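# Seat three plates in matching gray tray pockets

## Task

Place each of the three plates into the gray tray so that it sits fully down in the pocket sized for that plate. Each plate must stay there by itself, not held by the robot. At the end, release suction and pull the tools away.

## Robot and tools

ROBOT. Two six-joint UR7e-type arms, left_arm and right_arm, each ending in a suction cup tool with no fingers. Base positions in the scene frame: left_arm (+0.063, +0.332, 0) m with quat_wxyz (+1.000, 0, 0, -0.001); right_arm (-0.015, -0.400, 0) m with quat_wxyz (+0.998, 0, 0, -0.062). Joint ranges (rad): elbow 0.000 to 3.142, shoulder pan -3.142 to 3.142, all others -6.283 to 6.283. Load limits: 132 N m for the shoulder and elbow joints, 24.6 N m for the three wrist joints.

FRAME. One shared scene frame: origin on the table top midway between the arms, +z up, +x pointing out over the table, left_arm on the +y side. The names left and right do not refer to image sides. The controlled point of each arm is its cup point: the middle of the cup rim when nothing touches it. The cup faces along that point's own +z axis. From about 7 cm behind the rim the tool body and camera widen to roughly 8 cm sideways, so keep that zone clear of the tray and plates. Reported cup positions can be a little off, more so at long reach.

execute_actions. Argument actions: a list holding zero or one item; optional pictures (boolean). Empty list: nothing is sent, the current state comes back with pictures. Action item: rows (1 to 15 rows) plus steps (4 to 15, default 15; one control step is 1/30 s). Each row is used for one step; if rows run out, the last one repeats. Wait item: only steps (up to 300), counted from the previous result, so thinking time is included. A refused call moves nothing. The last 4 steps of an action run after its result is produced, during your reply.

ROW LAYOUT (used by execute_actions rows and by move target). One flat list of 16 numbers covering both arms: left x, y, z (metres), qw, qx, qy, qz, left suction, then right x, y, z, qw, qx, qy, qz, right suction. Position and quaternion (w first) are absolute targets for that arm's cup point in the scene frame, not offsets. Any target more than 0.6 m from the arm's last reported position along any cup-point axis is refused. Each step the commanded pose is clipped to within 100 mm and 16 degrees of the measured pose, and motion trails commands by about 0.17 s; position wins over orientation when both cannot be met. To keep an arm still, resend its whole last pose; to keep an orientation, resend the same quaternion you commanded rather than the drifting reported one. Suction is in [-1, 1]: 1 is full vacuum (about 55 kPa), smaller values a fraction of it, 0.05 or less is off. It persists, and each row sets it, so always repeat the value you want for both arms.

move. Arguments: target (one 16-number row, absolute poses as above), speed (m/s, 0.002 to 0.5, default 0.25; rotation capped at twice that in rad/s), optional stop_force (N, 9 to 40, one value for both arms). Each cup point travels a straight line toward its pose, rotating the short way; paths last 0.5 to 10 s, finish together, and ignore obstacles and the other arm. Suction values are applied at the start and not waited on. With stop_force, an arm's path halts when its wrist sensor feels that much extra push against the motion for 2 steps; the arm then returns to its pose from 2 steps before and holds. Use it only very slowly, not before 0.2 s into the scene, not when the cup rotates during the move, and not when lifting away from something the cup presses on. A target within 1.5 mm and 0.5 degrees of the current pose counts as stationary. The result adds a move: line with the ending (done, off_target, moving, held, fault, contact) and limits (paced = pose clipped; held = some steps blocked, after which the arm may dash fast), plus each cup point's distance from its target.

wait: seconds, 0 to 10; sends nothing new. zoom_image: camera (cam_head_left, cam_head_right, cam_left_wrist, cam_right_wrist) and region [x0, y0, x1, y1] in pixels of that camera's 504x504 image, span at most 504 by 504. read_manual: returns licence text only. finished_scene: scene (the current scene's number); final, and reports whether the goal was met.

RESULTS. The state line gives each cup point's position, quaternion and velocities. suction_measured shows reached vacuum (near 0 if no seal; at most 0.15 under the command when sealed); part_present turns 1 at 0.50 and back to 0 below 0.45. Wrist force and torque are in the end effector's axes, with offsets up to about 4 N, noise, and saturation near 50 N; pushing on a surface reads as force pointing back into the arm. HELD marks steps not sent; a pose unreachable line means the clearance check altered that arm's command. A Hand target line shows where each arm is heading. MOTOR HOT warns at 70 °C; at 85 °C the arm brakes until cooled.

GRIPPING. Turn suction on and set the 29 mm rim flat on a smooth part of a plate with no edge, hole or seam under it. Under vacuum the cup shortens, so a held plate sits up to 10 mm nearer the tool. To release, set the plate down on its support, switch suction off, then lift at least 15 mm. If the cup seals to the table, switch off to free it.

AVOID. The arms are stiff: commanding even slightly past a contact can fault. A joint reaching its load limit or any outside force of 150 N stops that arm for 10 s. Keep touches slow, never let the arms strike each other, and never push or drop anything off the table; that ends the scene. Loose objects may occasionally be nudged by outside pushes.

Each tool is called after "Emit:" by a JSON object that holds its "api" and its "payload", one argument or row to a line.

## Session

I'll start by looking at the LOOK state.

Emit:
{"api": "execute_actions", "payload": {
  "actions": []
}}

Scene clock: 0.00 s of 7200.00 s.
left_arm: end_effector_position=(+0.4924, +0.3313, +0.2283) suction_measured=0.00 part_present=0 end_effector_quat_wxyz=(+0.001, -0.257, +0.966, -0.001) end_effector_velocity=(-0.000, -0.000, +0.000) end_effector_angular_velocity=(-0.000, -0.000, -0.001) | right_arm: end_effector_position=(+0.4102, -0.4531, +0.2273) suction_measured=0.00 part_present=0 end_effector_quat_wxyz=(+0.000, +0.319, +0.948, -0.001) end_effector_velocity=(+0.000, +0.000, -0.000) end_effector_angular_velocity=(+0.001, -0.000, +0.000)
Joint positions: left_arm=[-0.315 -1.723  2.041 -1.891 -1.572 -0.838] | right_arm=[-0.316 -1.722  2.042 -1.891 -1.572  0.209]
Joint velocities: left_arm=[ 0.    -0.    -0.     0.    -0.     0.001] | right_arm=[ 0.     0.    -0.    -0.     0.001 -0.   ]
Joint torques (N m, as the arm reports them, + toward a larger angle): no reading
Motor temperatures (°C, as the motors report them): left_arm=[25 27 25 34 33 35] | right_arm=[25 27 23 32 36 35]
Wrist force (N, on the end effector, along its own x y z axes, offset not removed): no reading
Wrist torque (N m, same axes, about the end effector's origin, offset not removed): no reading
Hand target (left_arm): +0.492, +0.331, +0.228; +0.001, -0.257, +0.966, -0.001
Hand target (right_arm): +0.410, -0.453, +0.227; +0.000, +0.319, +0.948, -0.001

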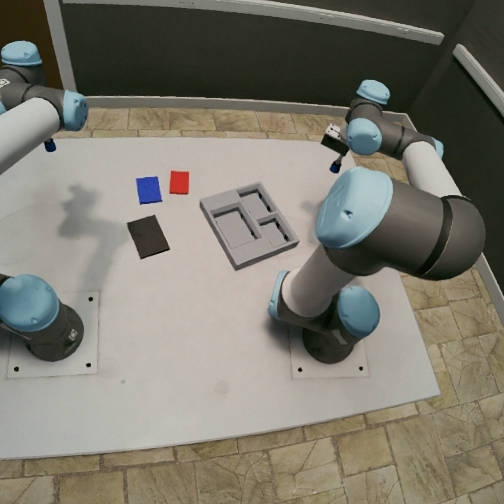

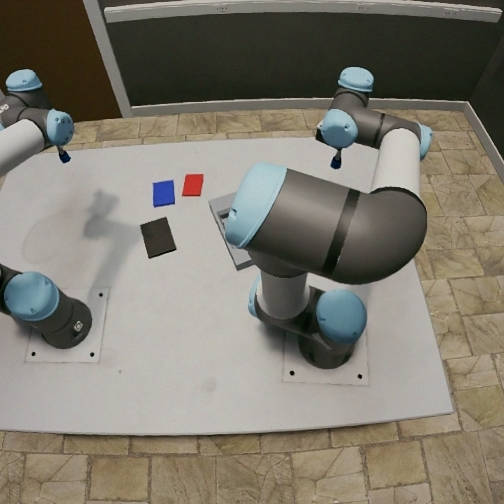

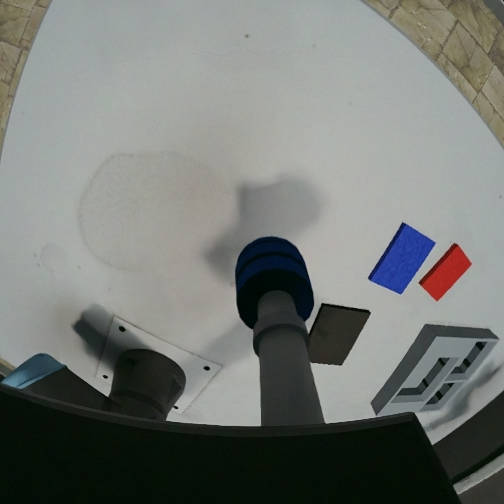

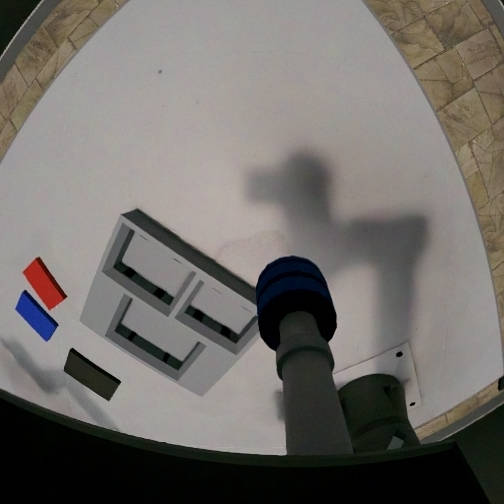

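Emit:
{"api": "zoom_image", "payload": {
  "camera": "cam_head_left",
  "region": [110, 150, 310, 280]
}}

Emit:
{"api": "zoom_image", "payload": {
  "camera": "cam_right_wrist",
  "region": [0, 190, 280, 410]
}}

Region (110, 150, 310, 280) of cam_head_left's 504x504 image, scaled by 2.520, with more detail than that image has; it fills the top 328 rows of this view, and the rest is white.

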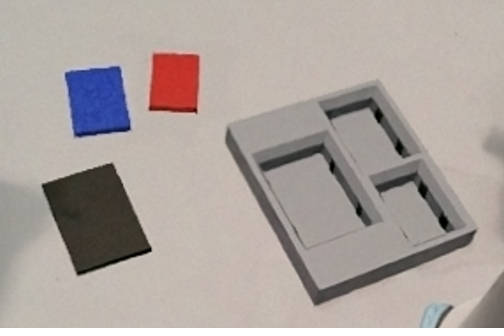

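Region (0, 190, 280, 410) of cam_right_wrist's 504x504 image, scaled by 1.800, with more detail than that image has; it fills the top 396 rows of this view, and the rest is white.

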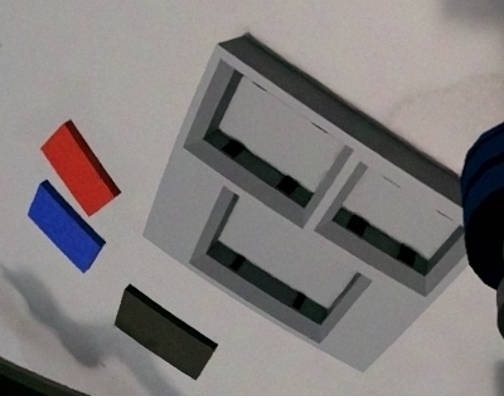

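Emit:
{"api": "move", "payload": {
  "target": [0.343, 0.082, 0.12, 0, -0.159, 0.9873, 0, 0, 0.551, -0.024, 0.12, 0, 0.0436, 0.999, 0, 0],
  "speed": 0.3
}}

Scene clock: 5.33 s of 7200.00 s.
left_arm: end_effector_position=(+0.3429, +0.0816, +0.1199) suction_measured=0.00 part_present=0 end_effector_quat_wxyz=(-0.001, -0.159, +0.987, -0.000) end_effector_velocity=(+0.000, -0.001, +0.001) end_effector_angular_velocity=(-0.002, -0.002, -0.000) | right_arm: end_effector_position=(+0.5510, -0.0240, +0.1200) suction_measured=0.00 part_present=0 end_effector_quat_wxyz=(+0.001, +0.044, +0.999, +0.000) end_effector_velocity=(+0.001, +0.001, -0.000) end_effector_angular_velocity=(-0.001, +0.001, +0.001)
Joint positions: left_arm=[-1.089 -1.726  2.354 -2.199 -1.573 -1.411] | right_arm=[ 0.512 -1.037  1.503 -2.039 -1.571  0.476]
Joint velocities: left_arm=[-0.002  0.    -0.001 -0.002  0.    -0.001] | right_arm=[ 0.001  0.004 -0.006  0.003 -0.001  0.001]
Joint torques (N m, as the arm reports them, + toward a larger angle): left_arm=[ -8.01   1.31 -32.47  -3.53   1.89  -3.05] | right_arm=[  9.63 -35.78 -31.71  -0.01  -3.29  -1.93]
Motor temperatures (°C, as the motors report them): left_arm=[25 27 25 34 33 35] | right_arm=[25 27 23 32 36 35]
Wrist force (N, on the end effector, along its own x y z axes, offset not removed): left_arm=[-1.5 -2.3 -1.6] | right_arm=[-1.9 -0.3 -3.1]
Wrist torque (N m, same axes, about the end effector's origin, offset not removed): left_arm=[-0.42 0.18 0.00] | right_arm=[0.13 0.19 0.06]
Hand target (left_arm): +0.343, +0.081, +0.120; -0.001, -0.159, +0.987, -0.000
Hand target (right_arm): +0.551, -0.024, +0.120; +0.001, +0.044, +0.999, +0.000
Off the commanded pose (left_arm): 0.000 m, 0 deg.
Off the commanded pose (right_arm): 0.000 m, 0 deg.
Kept back: nothing.
After step 90, 0.20 s passed at rest.
move: done
camera_calibration (this result's frames):
cam_left_wrist: T_world_to_cam=[[0.346337, -0.93811, 0.00037068, -0.0358166], [-0.862277, -0.318184, 0.394001, 0.280002], [-0.369498, -0.136776, -0.91911, 0.352639], [0, 0, 0, 1]] pos_world=[0.384143, 0.103725, 0.213806]
cam_right_wrist: T_world_to_cam=[[-0.0794279, -0.99507, -0.0593877, 0.0442305], [-0.944654, 0.0561125, 0.323233, 0.498679], [-0.318308, 0.0817746, -0.944454, 0.389597], [0, 0, 0, 1]] pos_world=[0.598604, -0.0158288, 0.209393]

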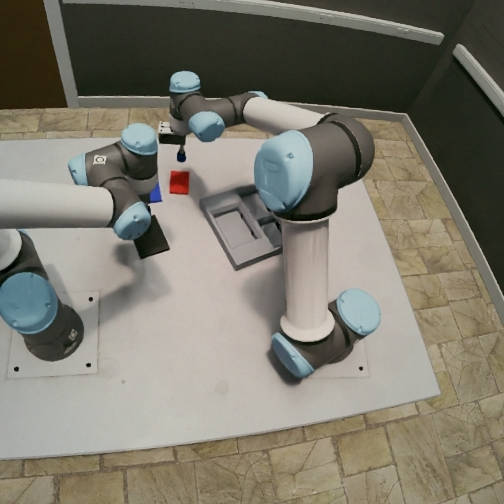

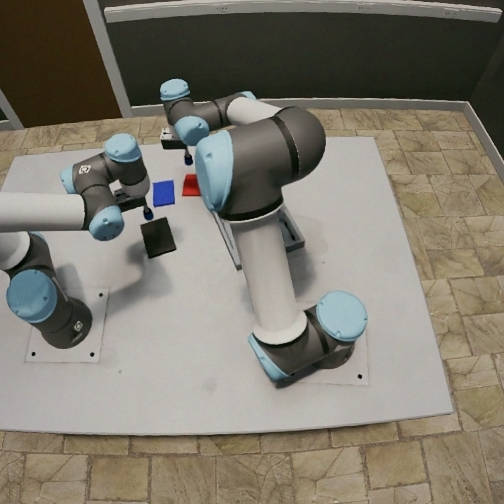

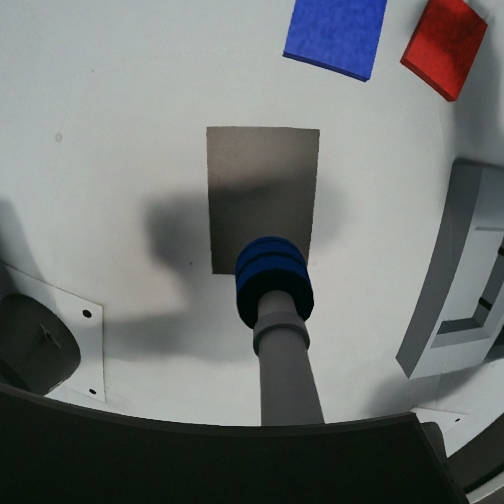

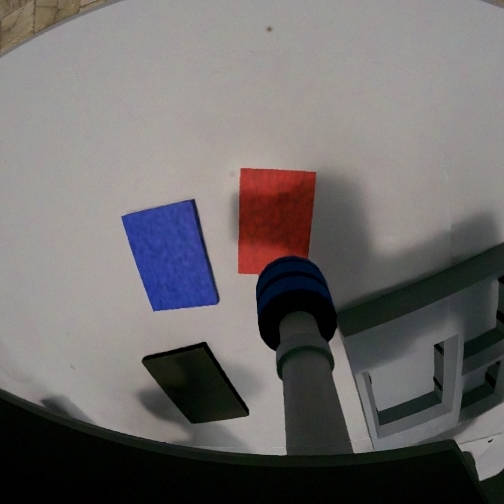

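Emit:
{"api": "zoom_image", "payload": {
  "camera": "cam_left_wrist",
  "region": [180, 100, 350, 340]
}}

Emit:
{"api": "zoom_image", "payload": {
  "camera": "cam_right_wrist",
  "region": [110, 150, 350, 350]
}}

Region (180, 100, 350, 340) of cam_left_wrist's 504x504 image, scaled by 2.100, with more detail than that image has; it fills the left 357 columns of this view, and the rest is white.

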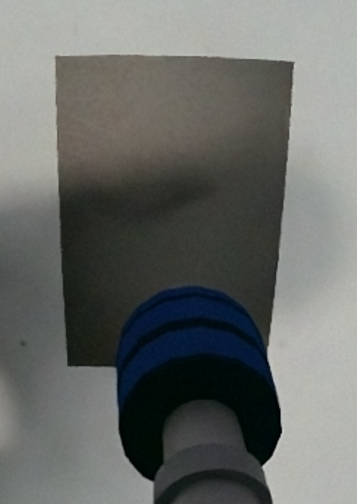

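Region (110, 150, 350, 350) of cam_right_wrist's 504x504 image, scaled by 2.100, with more detail than that image has.

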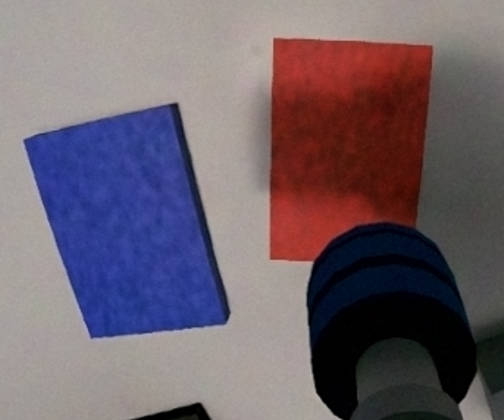

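Emit:
{"api": "move", "payload": {
  "target": [0.343, 0.083, 0.03, 0, -0.16505, 0.98629, 0, 0, 0.5534, -0.0203, 0.03, 0, 0.05495, 0.99849, 0, 0],
  "speed": 0.2
}}

Scene clock: 8.53 s of 7200.00 s.
left_arm: end_effector_position=(+0.3430, +0.0829, +0.0300) suction_measured=0.00 part_present=0 end_effector_quat_wxyz=(+0.000, -0.165, +0.986, +0.000) end_effector_velocity=(+0.001, +0.000, -0.001) end_effector_angular_velocity=(+0.000, -0.001, +0.001) | right_arm: end_effector_position=(+0.5533, -0.0203, +0.0301) suction_measured=0.00 part_present=0 end_effector_quat_wxyz=(-0.000, +0.055, +0.998, -0.000) end_effector_velocity=(+0.000, +0.000, -0.001) end_effector_angular_velocity=(-0.000, -0.001, +0.000)
Joint positions: left_arm=[-1.089 -1.499  2.473 -2.544 -1.571 -1.422] | right_arm=[ 0.516 -0.916  1.567 -2.221 -1.571  0.502]
Joint velocities: left_arm=[ 0.001  0.005  0.    -0.005  0.001 -0.   ] | right_arm=[-0.     0.002 -0.001 -0.001 -0.    -0.   ]
Joint torques (N m, as the arm reports them, + toward a larger angle): left_arm=[ 7.4  -4.12 -2.23 -3.37  0.45  2.65] | right_arm=[  9.91 -38.48 -29.06  -3.56  -1.9    1.92]
Motor temperatures (°C, as the motors report them): left_arm=[25 27 25 34 33 35] | right_arm=[25 27 23 32 36 35]
Wrist force (N, on the end effector, along its own x y z axes, offset not removed): left_arm=[0.2 0.2 0.6] | right_arm=[-3.0 -1.8 -6.6]
Wrist torque (N m, same axes, about the end effector's origin, offset not removed): left_arm=[-0.17 0.05 -0.11] | right_arm=[-0.42 0.48 0.14]
Hand target (left_arm): +0.343, +0.083, +0.030; +0.000, -0.165, +0.986, +0.000
Hand target (right_arm): +0.553, -0.020, +0.030; +0.000, +0.055, +0.998, +0.000
Off the commanded pose (left_arm): 0.000 m, 0 deg.
Off the commanded pose (right_arm): 0.000 m, 0 deg.
Kept back: nothing.
move: done
camera_calibration (this result's frames):
cam_left_wrist: T_world_to_cam=[[0.357712, -0.933832, -0.0000992682, -0.0388679], [-0.859129, -0.329138, 0.391874, 0.315857], [-0.365977, -0.140093, -0.920019, 0.269345], [0, 0, 0, 1]] pos_world=[0.38384, 0.105398, 0.124023]
cam_right_wrist: T_world_to_cam=[[-0.101963, -0.993049, -0.0588019, 0.0551607], [-0.942777, 0.0776002, 0.324267, 0.52908], [-0.31745, 0.0885003, -0.944136, 0.304776], [0, 0, 0, 1]] pos_world=[0.60118, -0.0132522, 0.11943]

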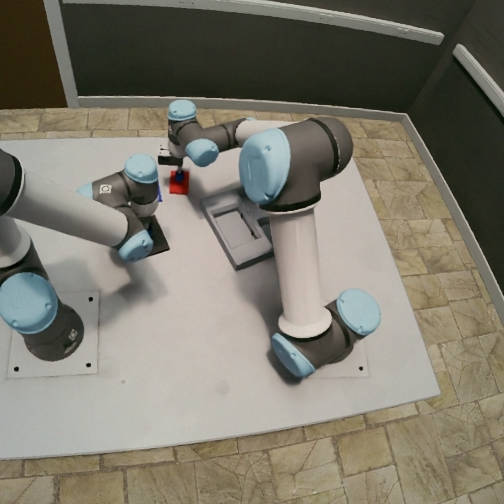

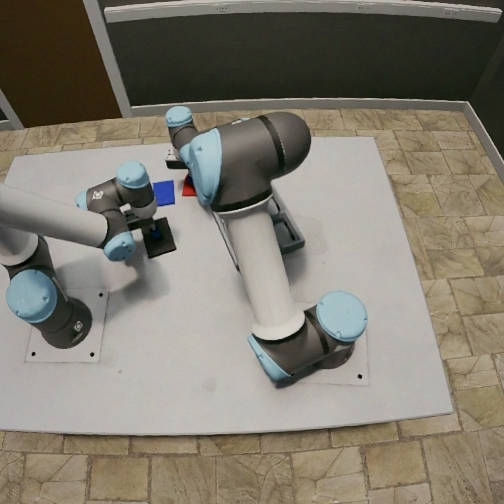

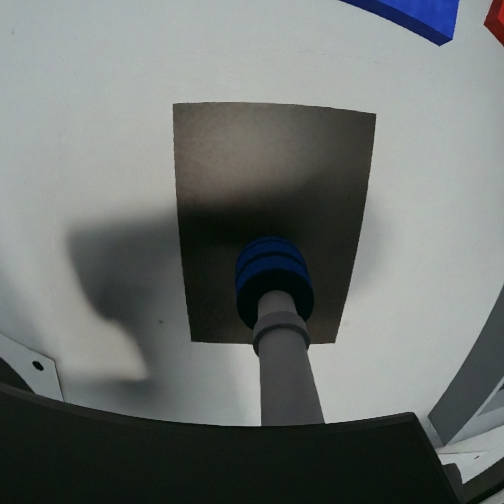

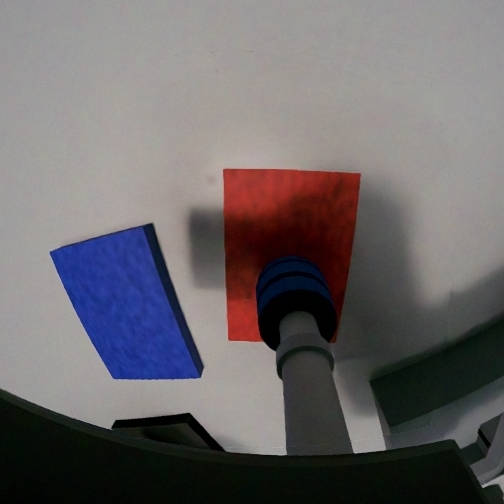

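Emit:
{"api": "move", "payload": {
  "target": [0.343, 0.083, 0.0, 0, -0.16505, 0.98629, 0, 1, 0.5534, -0.0203, 0.0, 0, 0.05495, 0.99849, 0, 1],
  "speed": 0.02,
  "stop_force": 10
}}

Scene clock: 10.70 s of 7200.00 s.
left_arm: end_effector_position=(+0.3429, +0.0831, +0.0005) suction_measured=0.93 part_present=1 end_effector_quat_wxyz=(-0.000, -0.165, +0.986, +0.000) end_effector_velocity=(-0.001, +0.000, +0.001) end_effector_angular_velocity=(+0.002, +0.001, -0.000) | right_arm: end_effector_position=(+0.5534, -0.0203, +0.0004) suction_measured=1.00 part_present=1 end_effector_quat_wxyz=(+0.000, +0.055, +0.998, +0.000) end_effector_velocity=(-0.001, -0.000, +0.001) end_effector_angular_velocity=(-0.000, +0.002, -0.001)
Joint positions: left_arm=[-1.088 -1.402  2.498 -2.666 -1.571 -1.422] | right_arm=[ 0.516 -0.872  1.582 -2.28  -1.571  0.502]
Joint velocities: left_arm=[-0.001 -0.004 -0.001  0.007 -0.    -0.   ] | right_arm=[ 0.    -0.002 -0.     0.004  0.001  0.001]
Joint torques (N m, as the arm reports them, + toward a larger angle): left_arm=[  4.3  -26.93 -16.32   1.71  -1.59  -0.1 ] | right_arm=[  7.31 -46.82 -11.57   1.67   0.54   1.42]
Motor temperatures (°C, as the motors report them): left_arm=[25 27 25 34 33 35] | right_arm=[25 27 23 32 36 35]
Wrist force (N, on the end effector, along its own x y z axes, offset not removed): left_arm=[-0.3 -8.2 -18.3] | right_arm=[3.8 -5.0 -23.6]
Wrist torque (N m, same axes, about the end effector's origin, offset not removed): left_arm=[-0.78 -0.07 -0.09] | right_arm=[-0.63 -0.10 0.00]
Hand target (left_arm): +0.343, +0.083, +0.001; -0.000, -0.165, +0.986, +0.000
Hand target (right_arm): +0.553, -0.020, +0.001; +0.000, +0.055, +0.998, +0.000
Off the commanded pose (left_arm): 0.000 m, 0 deg.
Off the commanded pose (right_arm): 0.000 m, 0 deg.
Kept back: nothing.
move: contact (left_arm, right_arm)
camera_calibration (this result's frames):
cam_left_wrist: T_world_to_cam=[[0.357765, -0.933812, -0.00045655, -0.0386641], [-0.859013, -0.3293, 0.391992, 0.327383], [-0.366197, -0.139849, -0.919969, 0.242236], [0, 0, 0, 1]] pos_world=[0.383765, 0.105579, 0.0945003]
cam_right_wrist: T_world_to_cam=[[-0.101962, -0.993043, -0.0589011, 0.0534705], [-0.942839, 0.0775841, 0.324091, 0.538837], [-0.317267, 0.0885793, -0.94419, 0.27667], [0, 0, 0, 1]] pos_world=[0.601267, -0.0132139, 0.0897458]

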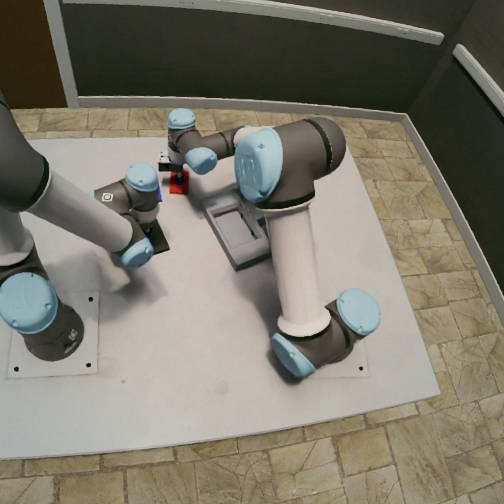

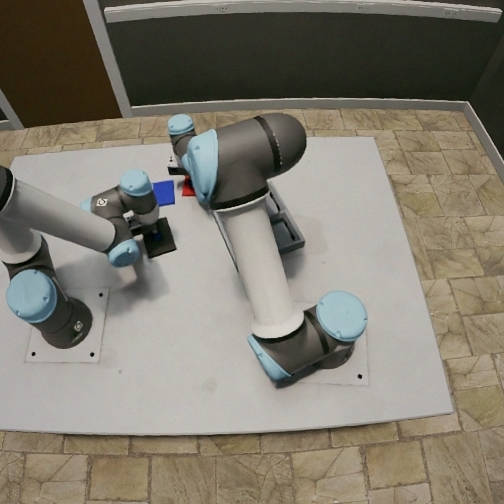

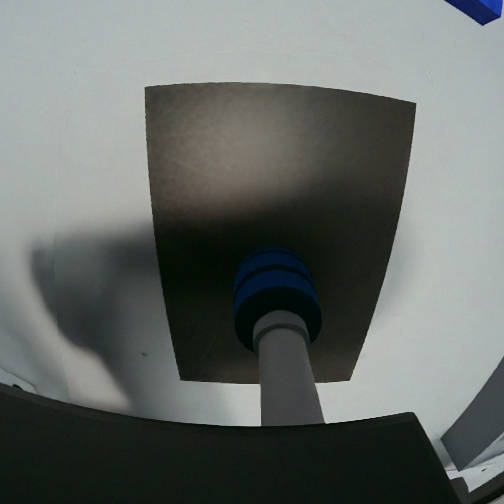

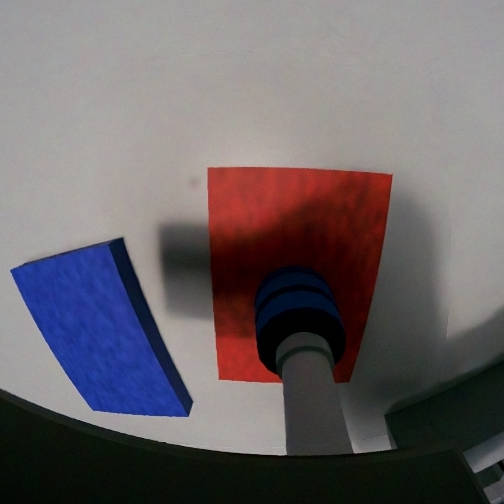

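Emit:
{"api": "move", "payload": {
  "target": [0.343, 0.083, 0.09, 0, -0.16505, 0.98629, 0, 1, 0.5534, -0.0203, 0.09, 0, 0.05495, 0.99849, 0, 1],
  "speed": 0.2
}}

Emit:
{"api": "move", "payload": {
  "target": [0.35, 0.03, 0.09, 0, -0.16505, 0.98629, 0, 1, 0.335, -0.40, 0.10, 0, -0.1642, 0.9864, 0, 1],
  "speed": 0.3
}}

Scene clock: 15.23 s of 7200.00 s.
left_arm: end_effector_position=(+0.3429, +0.0831, +0.0900) suction_measured=0.96 part_present=1 end_effector_quat_wxyz=(-0.000, -0.165, +0.986, -0.000) end_effector_velocity=(+0.000, -0.000, +0.002) end_effector_angular_velocity=(+0.001, -0.001, +0.000) | right_arm: end_effector_position=(+0.5534, -0.0202, +0.0899) suction_measured=0.99 part_present=1 end_effector_quat_wxyz=(-0.000, +0.055, +0.998, -0.000) end_effector_velocity=(+0.000, +0.000, +0.001) end_effector_angular_velocity=(+0.002, +0.001, +0.002)
Joint positions: left_arm=[-1.088 -1.665  2.402 -2.308 -1.571 -1.422] | right_arm=[ 0.516 -0.994  1.52  -2.096 -1.571  0.502]
Joint velocities: left_arm=[-0.001 -0.004 -0.003  0.007  0.001 -0.001] | right_arm=[-0.001 -0.001 -0.001  0.002  0.002 -0.003]
Joint torques (N m, as the arm reports them, + toward a larger angle): left_arm=[ -7.34 -25.17 -29.69  -0.73   0.22  -2.95] | right_arm=[ -9.69 -57.31 -30.93  -0.14   2.73  -2.13]
Motor temperatures (°C, as the motors report them): left_arm=[25 27 25 34 33 35] | right_arm=[25 27 23 32 36 35]
Wrist force (N, on the end effector, along its own x y z axes, offset not removed): left_arm=[-1.3 -1.0 -0.1] | right_arm=[1.9 -2.4 -2.1]
Wrist torque (N m, same axes, about the end effector's origin, offset not removed): left_arm=[-0.35 0.23 -0.07] | right_arm=[-0.24 -0.09 0.17]
Hand target (left_arm): +0.343, +0.083, +0.090; +0.000, -0.165, +0.986, -0.000
Hand target (right_arm): +0.553, -0.020, +0.090; +0.000, +0.055, +0.998, +0.000
Off the commanded pose (left_arm): 0.000 m, 0 deg.
Off the commanded pose (right_arm): 0.000 m, 0 deg.
Kept back: nothing.
move: done
camera_calibration (this result's frames):
cam_left_wrist: T_world_to_cam=[[0.357849, -0.93378, 0.0000199296, -0.0386518], [-0.859036, -0.329197, 0.392028, 0.292316], [-0.366061, -0.140304, -0.919953, 0.324565], [0, 0, 0, 1]] pos_world=[0.383752, 0.105675, 0.183989]
cam_right_wrist: T_world_to_cam=[[-0.101891, -0.993054, -0.0588395, 0.0587949], [-0.942784, 0.0775203, 0.324267, 0.509727], [-0.317454, 0.088513, -0.944134, 0.361276], [0, 0, 0, 1]] pos_world=[0.601242, -0.0131054, 0.179265]

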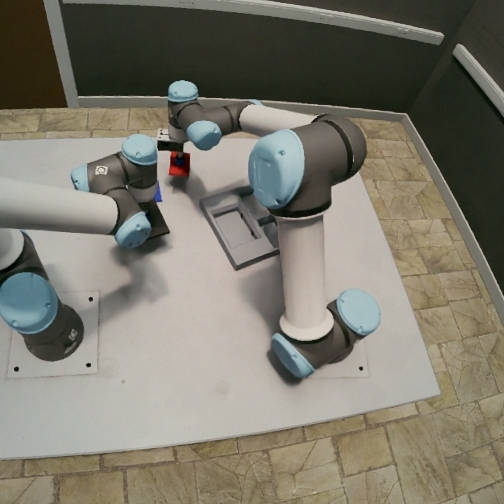

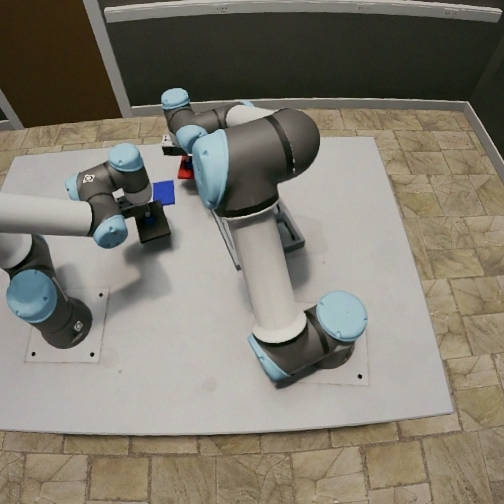

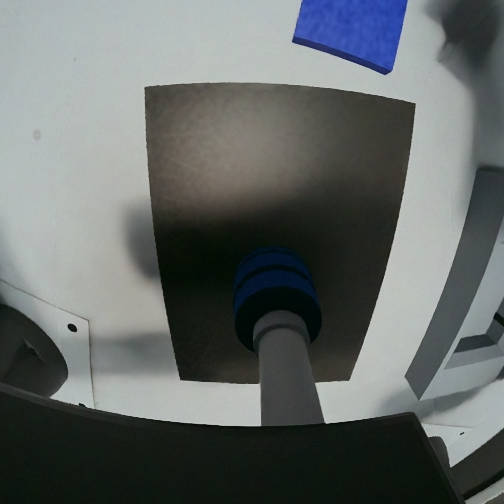

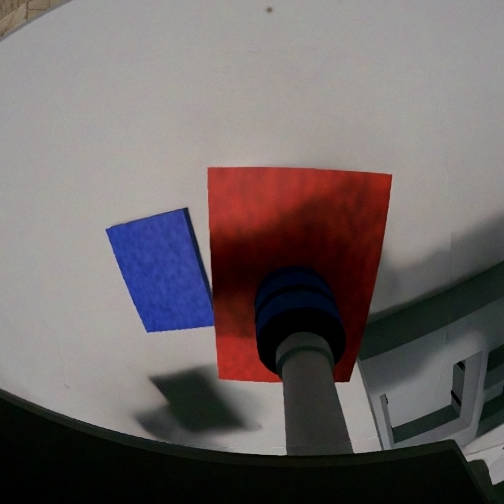

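Scene clock: 17.30 s of 7200.00 s.
left_arm: end_effector_position=(+0.3500, +0.0300, +0.0900) suction_measured=0.96 part_present=1 end_effector_quat_wxyz=(-0.000, -0.165, +0.986, -0.000) end_effector_velocity=(+0.000, -0.000, -0.000) end_effector_angular_velocity=(-0.000, -0.000, -0.000) | right_arm: end_effector_position=(+0.3349, -0.4000, +0.1001) suction_measured=0.98 part_present=1 end_effector_quat_wxyz=(-0.001, -0.164, +0.986, -0.000) end_effector_velocity=(-0.001, -0.001, +0.001) end_effector_angular_velocity=(+0.002, -0.002, +0.003)
Joint positions: left_arm=[-1.134 -1.556  2.299 -2.314 -1.571 -1.468] | right_arm=[-0.266 -1.759  2.443 -2.254 -1.572 -0.72 ]
Joint velocities: left_arm=[-0.  0. -0. -0.  0. -0.] | right_arm=[-0.006 -0.005  0.001  0.003  0.003 -0.009]
Joint torques (N m, as the arm reports them, + toward a larger angle): left_arm=[ -8.75  -5.57 -30.51  -0.79  -1.72  -2.97] | right_arm=[-10.53 -20.91 -15.     0.02   2.78  -2.11]
Motor temperatures (°C, as the motors report them): left_arm=[25 27 25 34 33 35] | right_arm=[25 27 23 32 36 35]
Wrist force (N, on the end effector, along its own x y z axes, offset not removed): left_arm=[-0.9 -2.6 0.4] | right_arm=[-3.5 -5.3 1.7]
Wrist torque (N m, same axes, about the end effector's origin, offset not removed): left_arm=[-0.54 0.24 -0.01] | right_arm=[-0.72 0.48 -0.39]
Hand target (left_arm): +0.350, +0.030, +0.090; -0.000, -0.165, +0.986, -0.000
Hand target (right_arm): +0.335, -0.400, +0.100; -0.001, -0.164, +0.986, -0.000
Off the commanded pose (left_arm): 0.000 m, 0 deg.
Off the commanded pose (right_arm): 0.000 m, 0 deg.
Kept back: nothing.
move: done
camera_calibration (this result's frames):
cam_left_wrist: T_world_to_cam=[[0.357774, -0.933808, -0.0000580911, -0.0907646], [-0.859035, -0.32915, 0.39207, 0.280862], [-0.366137, -0.140222, -0.919935, 0.31976], [0, 0, 0, 1]] pos_world=[0.39082, 0.0525267, 0.184036]
cam_right_wrist: T_world_to_cam=[[0.330358, -0.942033, -0.0586304, -0.464425], [-0.885805, -0.33089, 0.325363, 0.147321], [-0.325903, -0.055551, -0.94377, 0.280332], [0, 0, 0, 1]] pos_world=[0.375285, -0.373184, 0.189406]

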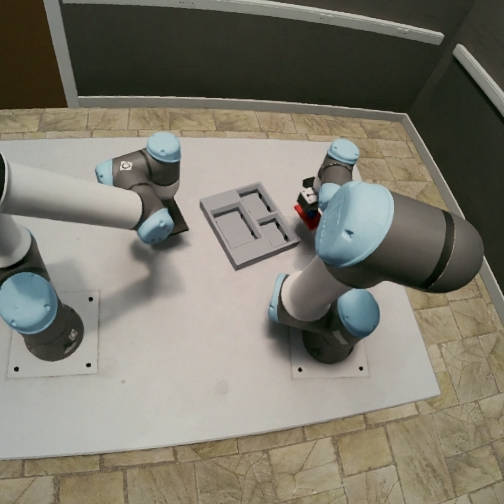

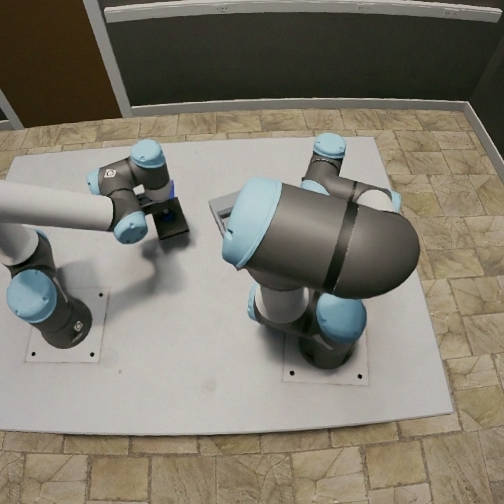

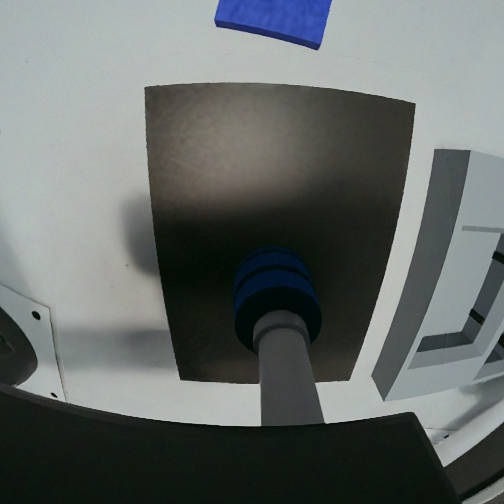

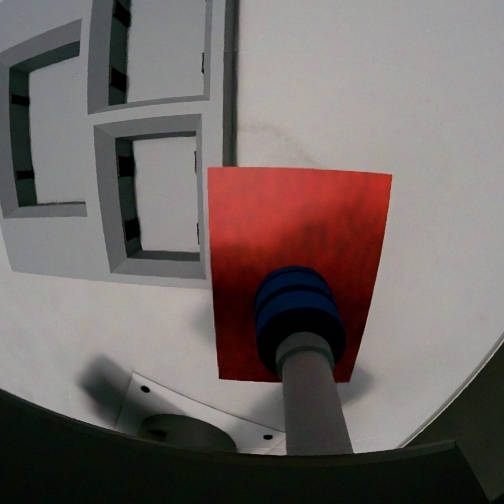

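Emit:
{"api": "zoom_image", "payload": {
  "camera": "cam_right_wrist",
  "region": [0, 0, 260, 300]
}}

Emit:
{"api": "move", "payload": {
  "target": [0.355, -0.184, 0.09, 0, -0.16505, 0.98629, 0, 1, 0.335, -0.40, 0.10, 0, -0.1642, 0.9864, 0, 1],
  "speed": 0.25
}}

Region (0, 0, 260, 300) of cam_right_wrist's 504x504 image, scaled by 1.680, with more detail than that image has; it fills the left 437 columns of this view, and the rest is white.

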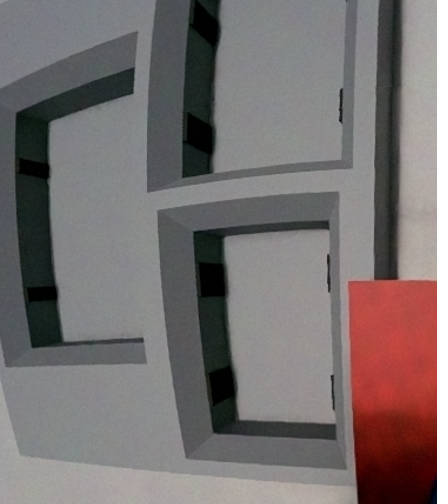

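Scene clock: 18.93 s of 7200.00 s.
left_arm: end_effector_position=(+0.3550, -0.1839, +0.0902) suction_measured=0.96 part_present=1 end_effector_quat_wxyz=(-0.000, -0.165, +0.986, -0.000) end_effector_velocity=(+0.000, -0.001, -0.000) end_effector_angular_velocity=(+0.000, +0.002, +0.002) | right_arm: end_effector_position=(+0.3350, -0.4000, +0.1000) suction_measured=0.98 part_present=1 end_effector_quat_wxyz=(+0.000, -0.164, +0.986, -0.000) end_effector_velocity=(+0.000, +0.000, +0.000) end_effector_angular_velocity=(+0.001, -0.001, +0.001)
Joint positions: left_arm=[-1.28  -1.178  1.814 -2.207 -1.571 -1.614] | right_arm=[-0.267 -1.759  2.443 -2.255 -1.571 -0.721]
Joint velocities: left_arm=[ 0.     0.004 -0.005  0.002 -0.002 -0.001] | right_arm=[ 0.    -0.001  0.    -0.     0.002 -0.001]
Joint torques (N m, as the arm reports them, + toward a larger angle): left_arm=[ -8.04 -21.17 -32.47  -0.35  -1.79  -2.9 ] | right_arm=[ -8.67  -0.09 -12.62  -3.35   2.6   -1.77]
Motor temperatures (°C, as the motors report them): left_arm=[25 27 25 34 33 35] | right_arm=[25 27 23 32 36 35]
Wrist force (N, on the end effector, along its own x y z axes, offset not removed): left_arm=[-3.7 -1.4 -0.2] | right_arm=[-1.1 -1.0 3.2]
Wrist torque (N m, same axes, about the end effector's origin, offset not removed): left_arm=[-0.36 0.47 -0.10] | right_arm=[0.06 0.00 0.03]
Hand target (left_arm): +0.355, -0.184, +0.090; -0.000, -0.165, +0.986, +0.000
Hand target (right_arm): +0.335, -0.400, +0.100; -0.000, -0.164, +0.986, +0.000
Off the commanded pose (left_arm): 0.000 m, 0 deg.
Off the commanded pose (right_arm): 0.000 m, 0 deg.
Kept back: nothing.
move: done
camera_calibration (this result's frames):
cam_left_wrist: T_world_to_cam=[[0.357786, -0.933804, -0.0000991435, -0.292268], [-0.85894, -0.329144, 0.392284, 0.214692], [-0.366349, -0.140268, -0.919844, 0.2918], [0, 0, 0, 1]] pos_world=[0.395877, -0.161326, 0.184161]
cam_right_wrist: T_world_to_cam=[[0.330581, -0.941941, -0.0588467, -0.46446], [-0.886085, -0.331235, 0.324247, 0.147508], [-0.324914, -0.0550468, -0.94414, 0.280193], [0, 0, 0, 1]] pos_world=[0.375285, -0.37321, 0.18938]

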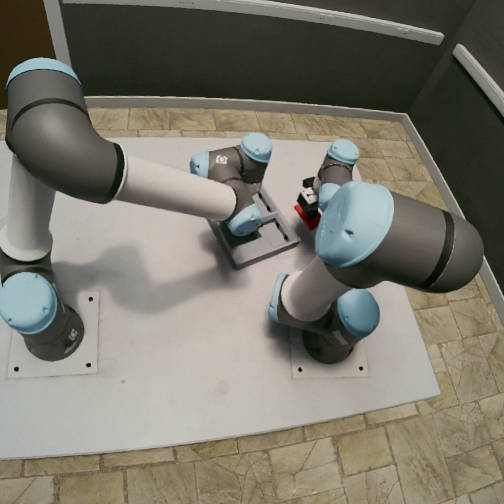

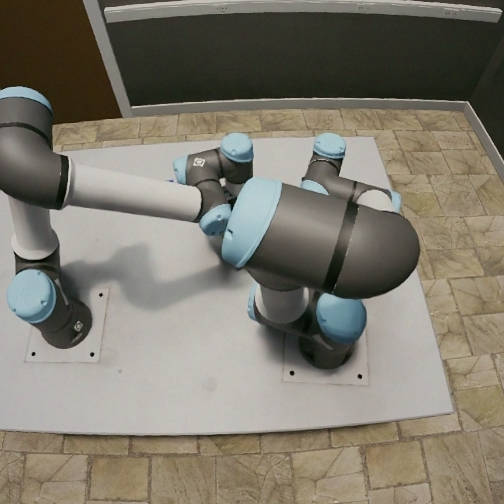

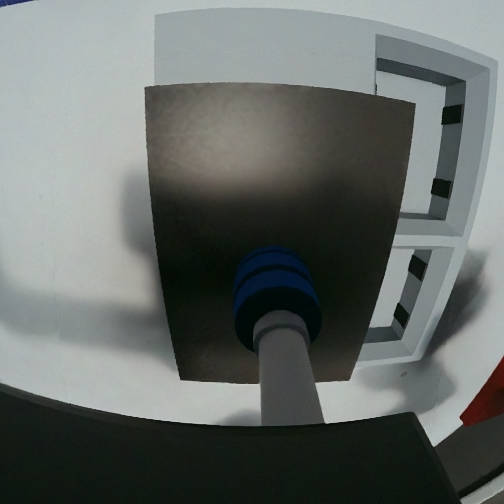

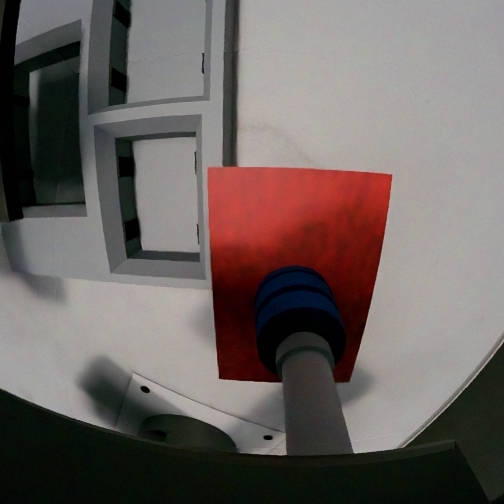

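Emit:
{"api": "move", "payload": {
  "target": [0.347, -0.183, 0.055, 0, -0.16505, 0.98629, 0, 1, 0.335, -0.40, 0.10, 0, -0.1642, 0.9864, 0, 1],
  "speed": 0.1
}}

Scene clock: 21.13 s of 7200.00 s.
left_arm: end_effector_position=(+0.3470, -0.1831, +0.0551) suction_measured=0.96 part_present=1 end_effector_quat_wxyz=(-0.000, -0.165, +0.986, +0.000) end_effector_velocity=(-0.000, -0.000, -0.001) end_effector_angular_velocity=(-0.001, -0.001, +0.000) | right_arm: end_effector_position=(+0.3350, -0.4000, +0.1000) suction_measured=1.00 part_present=1 end_effector_quat_wxyz=(+0.000, -0.164, +0.986, +0.000) end_effector_velocity=(-0.000, +0.000, -0.000) end_effector_angular_velocity=(+0.000, +0.000, +0.002)
Joint positions: left_arm=[-1.293 -1.133  1.859 -2.296 -1.571 -1.627] | right_arm=[-0.267 -1.759  2.443 -2.255 -1.571 -0.721]
Joint velocities: left_arm=[-0.     0.002  0.002 -0.004  0.001 -0.   ] | right_arm=[ 0.     0.     0.    -0.     0.    -0.002]
Joint torques (N m, as the arm reports them, + toward a larger angle): left_arm=[ -8.06 -23.72  -8.18  -3.73   2.22  -2.72] | right_arm=[ -8.57   0.14 -12.63  -3.4    2.76  -1.95]
Motor temperatures (°C, as the motors report them): left_arm=[25 27 25 34 33 35] | right_arm=[25 27 23 32 36 35]
Wrist force (N, on the end effector, along its own x y z axes, offset not removed): left_arm=[-4.0 -2.8 1.8] | right_arm=[-1.6 -3.9 -0.9]
Wrist torque (N m, same axes, about the end effector's origin, offset not removed): left_arm=[-0.74 0.55 -0.10] | right_arm=[-0.48 0.32 0.07]
Hand target (left_arm): +0.347, -0.183, +0.055; -0.000, -0.165, +0.986, +0.000
Hand target (right_arm): +0.335, -0.400, +0.100; -0.000, -0.164, +0.986, -0.000
Off the commanded pose (left_arm): 0.000 m, 0 deg.
Off the commanded pose (right_arm): 0.000 m, 0 deg.
Kept back: nothing.
move: done
camera_calibration (this result's frames):
cam_left_wrist: T_world_to_cam=[[0.357772, -0.933809, -0.0000730537, -0.288648], [-0.859068, -0.329167, 0.391983, 0.221883], [-0.366062, -0.140178, -0.919972, 0.256645], [0, 0, 0, 1]] pos_world=[0.38783, -0.16053, 0.149111]
cam_right_wrist: T_world_to_cam=[[0.33058, -0.941941, -0.0588504, -0.464459], [-0.886084, -0.331235, 0.324251, 0.147508], [-0.324918, -0.0550446, -0.944139, 0.280193], [0, 0, 0, 1]] pos_world=[0.375286, -0.37321, 0.189378]

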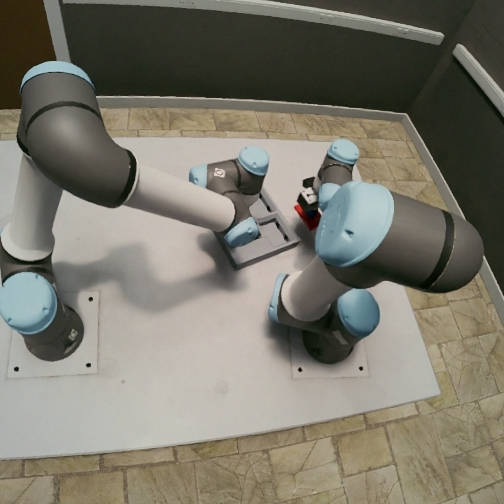

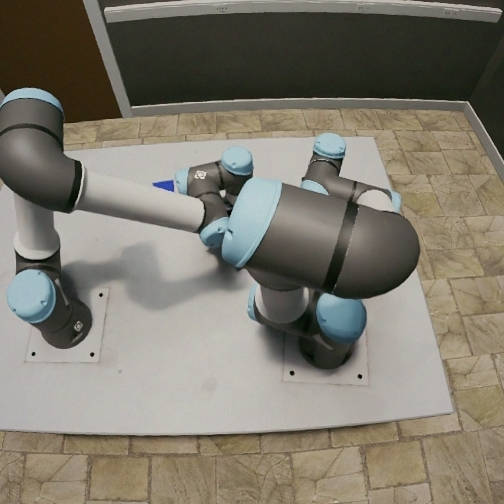

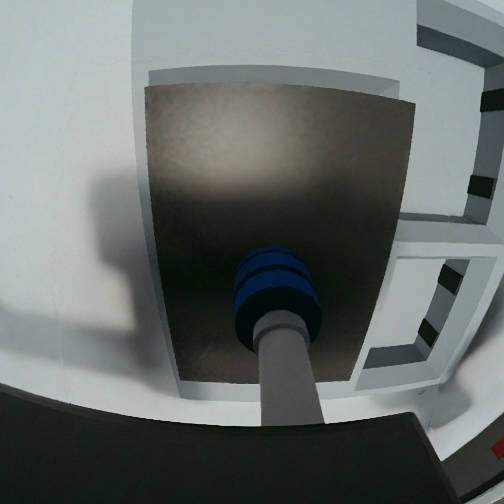

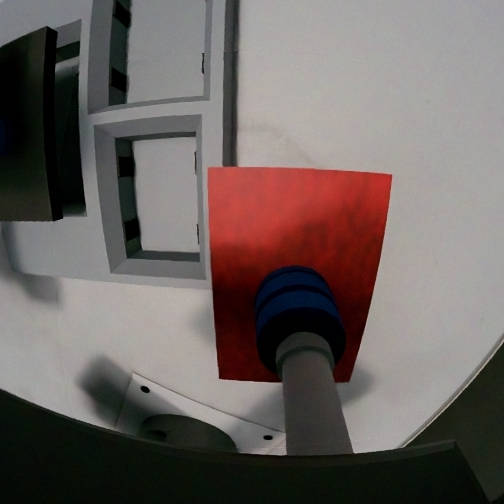

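Emit:
{"api": "zoom_image", "payload": {
  "camera": "cam_left_wrist",
  "region": [120, 40, 440, 140]
}}

Emit:
{"api": "zoom_image", "payload": {
  "camera": "cam_left_wrist",
  "region": [140, 300, 460, 420]
}}

Region (120, 40, 440, 140) of cam_left_wrist's 504x504 image, scaled by 1.575, with more detail than that image has; it fills the top 158 rows of this view, and the rest is white.

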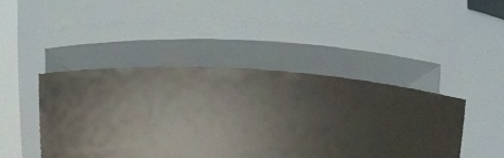

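Region (140, 300, 460, 420) of cam_left_wrist's 504x504 image, scaled by 1.575, with more detail than that image has; it fills the top 189 rows of this view, and the rest is white.

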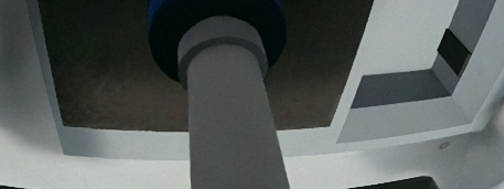

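Emit:
{"api": "move", "payload": {
  "target": [0.3512, -0.1815, 0.043, 0, -0.17107, 0.98526, 0, 1, 0.335, -0.40, 0.10, 0, -0.1642, 0.9864, 0, 1],
  "speed": 0.05
}}

Scene clock: 23.33 s of 7200.00 s.
left_arm: end_effector_position=(+0.3512, -0.1815, +0.0431) suction_measured=0.96 part_present=1 end_effector_quat_wxyz=(+0.000, -0.171, +0.985, +0.000) end_effector_velocity=(+0.001, +0.000, -0.001) end_effector_angular_velocity=(+0.000, -0.001, +0.002) | right_arm: end_effector_position=(+0.3350, -0.4000, +0.1000) suction_measured=0.98 part_present=1 end_effector_quat_wxyz=(+0.000, -0.164, +0.986, +0.000) end_effector_velocity=(+0.000, +0.000, +0.000) end_effector_angular_velocity=(+0.000, -0.000, +0.000)
Joint positions: left_arm=[-1.286 -1.112  1.866 -2.324 -1.571 -1.631] | right_arm=[-0.267 -1.759  2.443 -2.255 -1.571 -0.721]
Joint velocities: left_arm=[ 0.001  0.002  0.    -0.003  0.001 -0.001] | right_arm=[-0. -0.  0. -0.  0. -0.]
Joint torques (N m, as the arm reports them, + toward a larger angle): left_arm=[  7.71 -23.16  -8.01  -3.57   2.12  -2.83] | right_arm=[ -9.95  -0.8  -12.94  -3.64   2.65  -1.88]
Motor temperatures (°C, as the motors report them): left_arm=[25 27 25 34 33 35] | right_arm=[25 27 23 32 36 35]
Wrist force (N, on the end effector, along its own x y z axes, offset not removed): left_arm=[-1.2 -3.1 0.9] | right_arm=[-5.3 -0.3 -1.8]
Wrist torque (N m, same axes, about the end effector's origin, offset not removed): left_arm=[-0.60 0.29 -0.06] | right_arm=[-0.22 0.62 0.03]
Hand target (left_arm): +0.351, -0.182, +0.043; +0.000, -0.171, +0.985, -0.000
Hand target (right_arm): +0.335, -0.400, +0.100; +0.000, -0.164, +0.986, +0.000
Off the commanded pose (left_arm): 0.000 m, 0 deg.
Off the commanded pose (right_arm): 0.000 m, 0 deg.
Kept back: nothing.
move: done
camera_calibration (this result's frames):
cam_left_wrist: T_world_to_cam=[[0.369056, -0.929407, -0.00004734, -0.29187], [-0.855045, -0.339547, 0.391925, 0.227361], [-0.364274, -0.144602, -0.919997, 0.245894], [0, 0, 0, 1]] pos_world=[0.391693, -0.15851, 0.1371]
cam_right_wrist: T_world_to_cam=[[0.330581, -0.941941, -0.0588506, -0.464459], [-0.886084, -0.331236, 0.324251, 0.147508], [-0.324919, -0.0550446, -0.944139, 0.280193], [0, 0, 0, 1]] pos_world=[0.375286, -0.37321, 0.189378]

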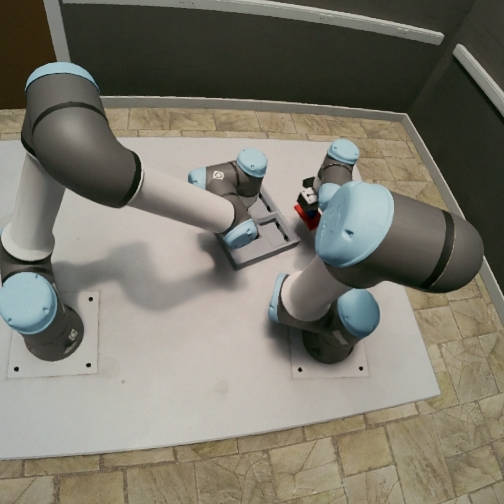

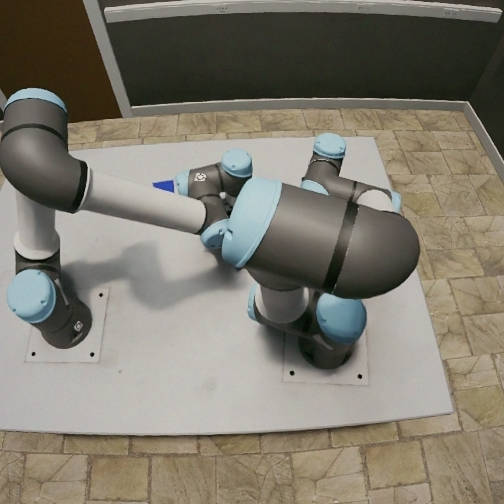

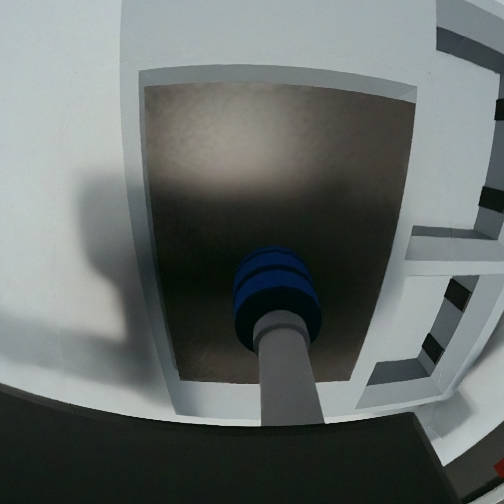

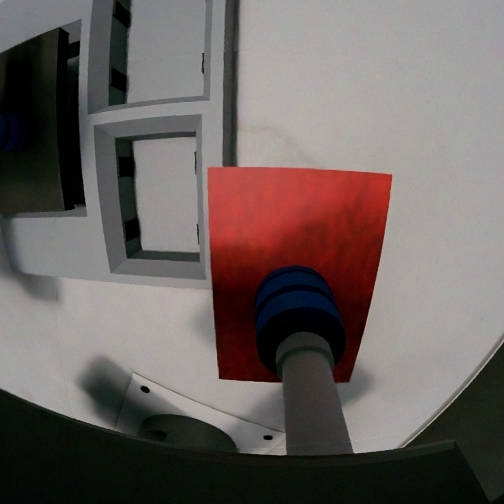

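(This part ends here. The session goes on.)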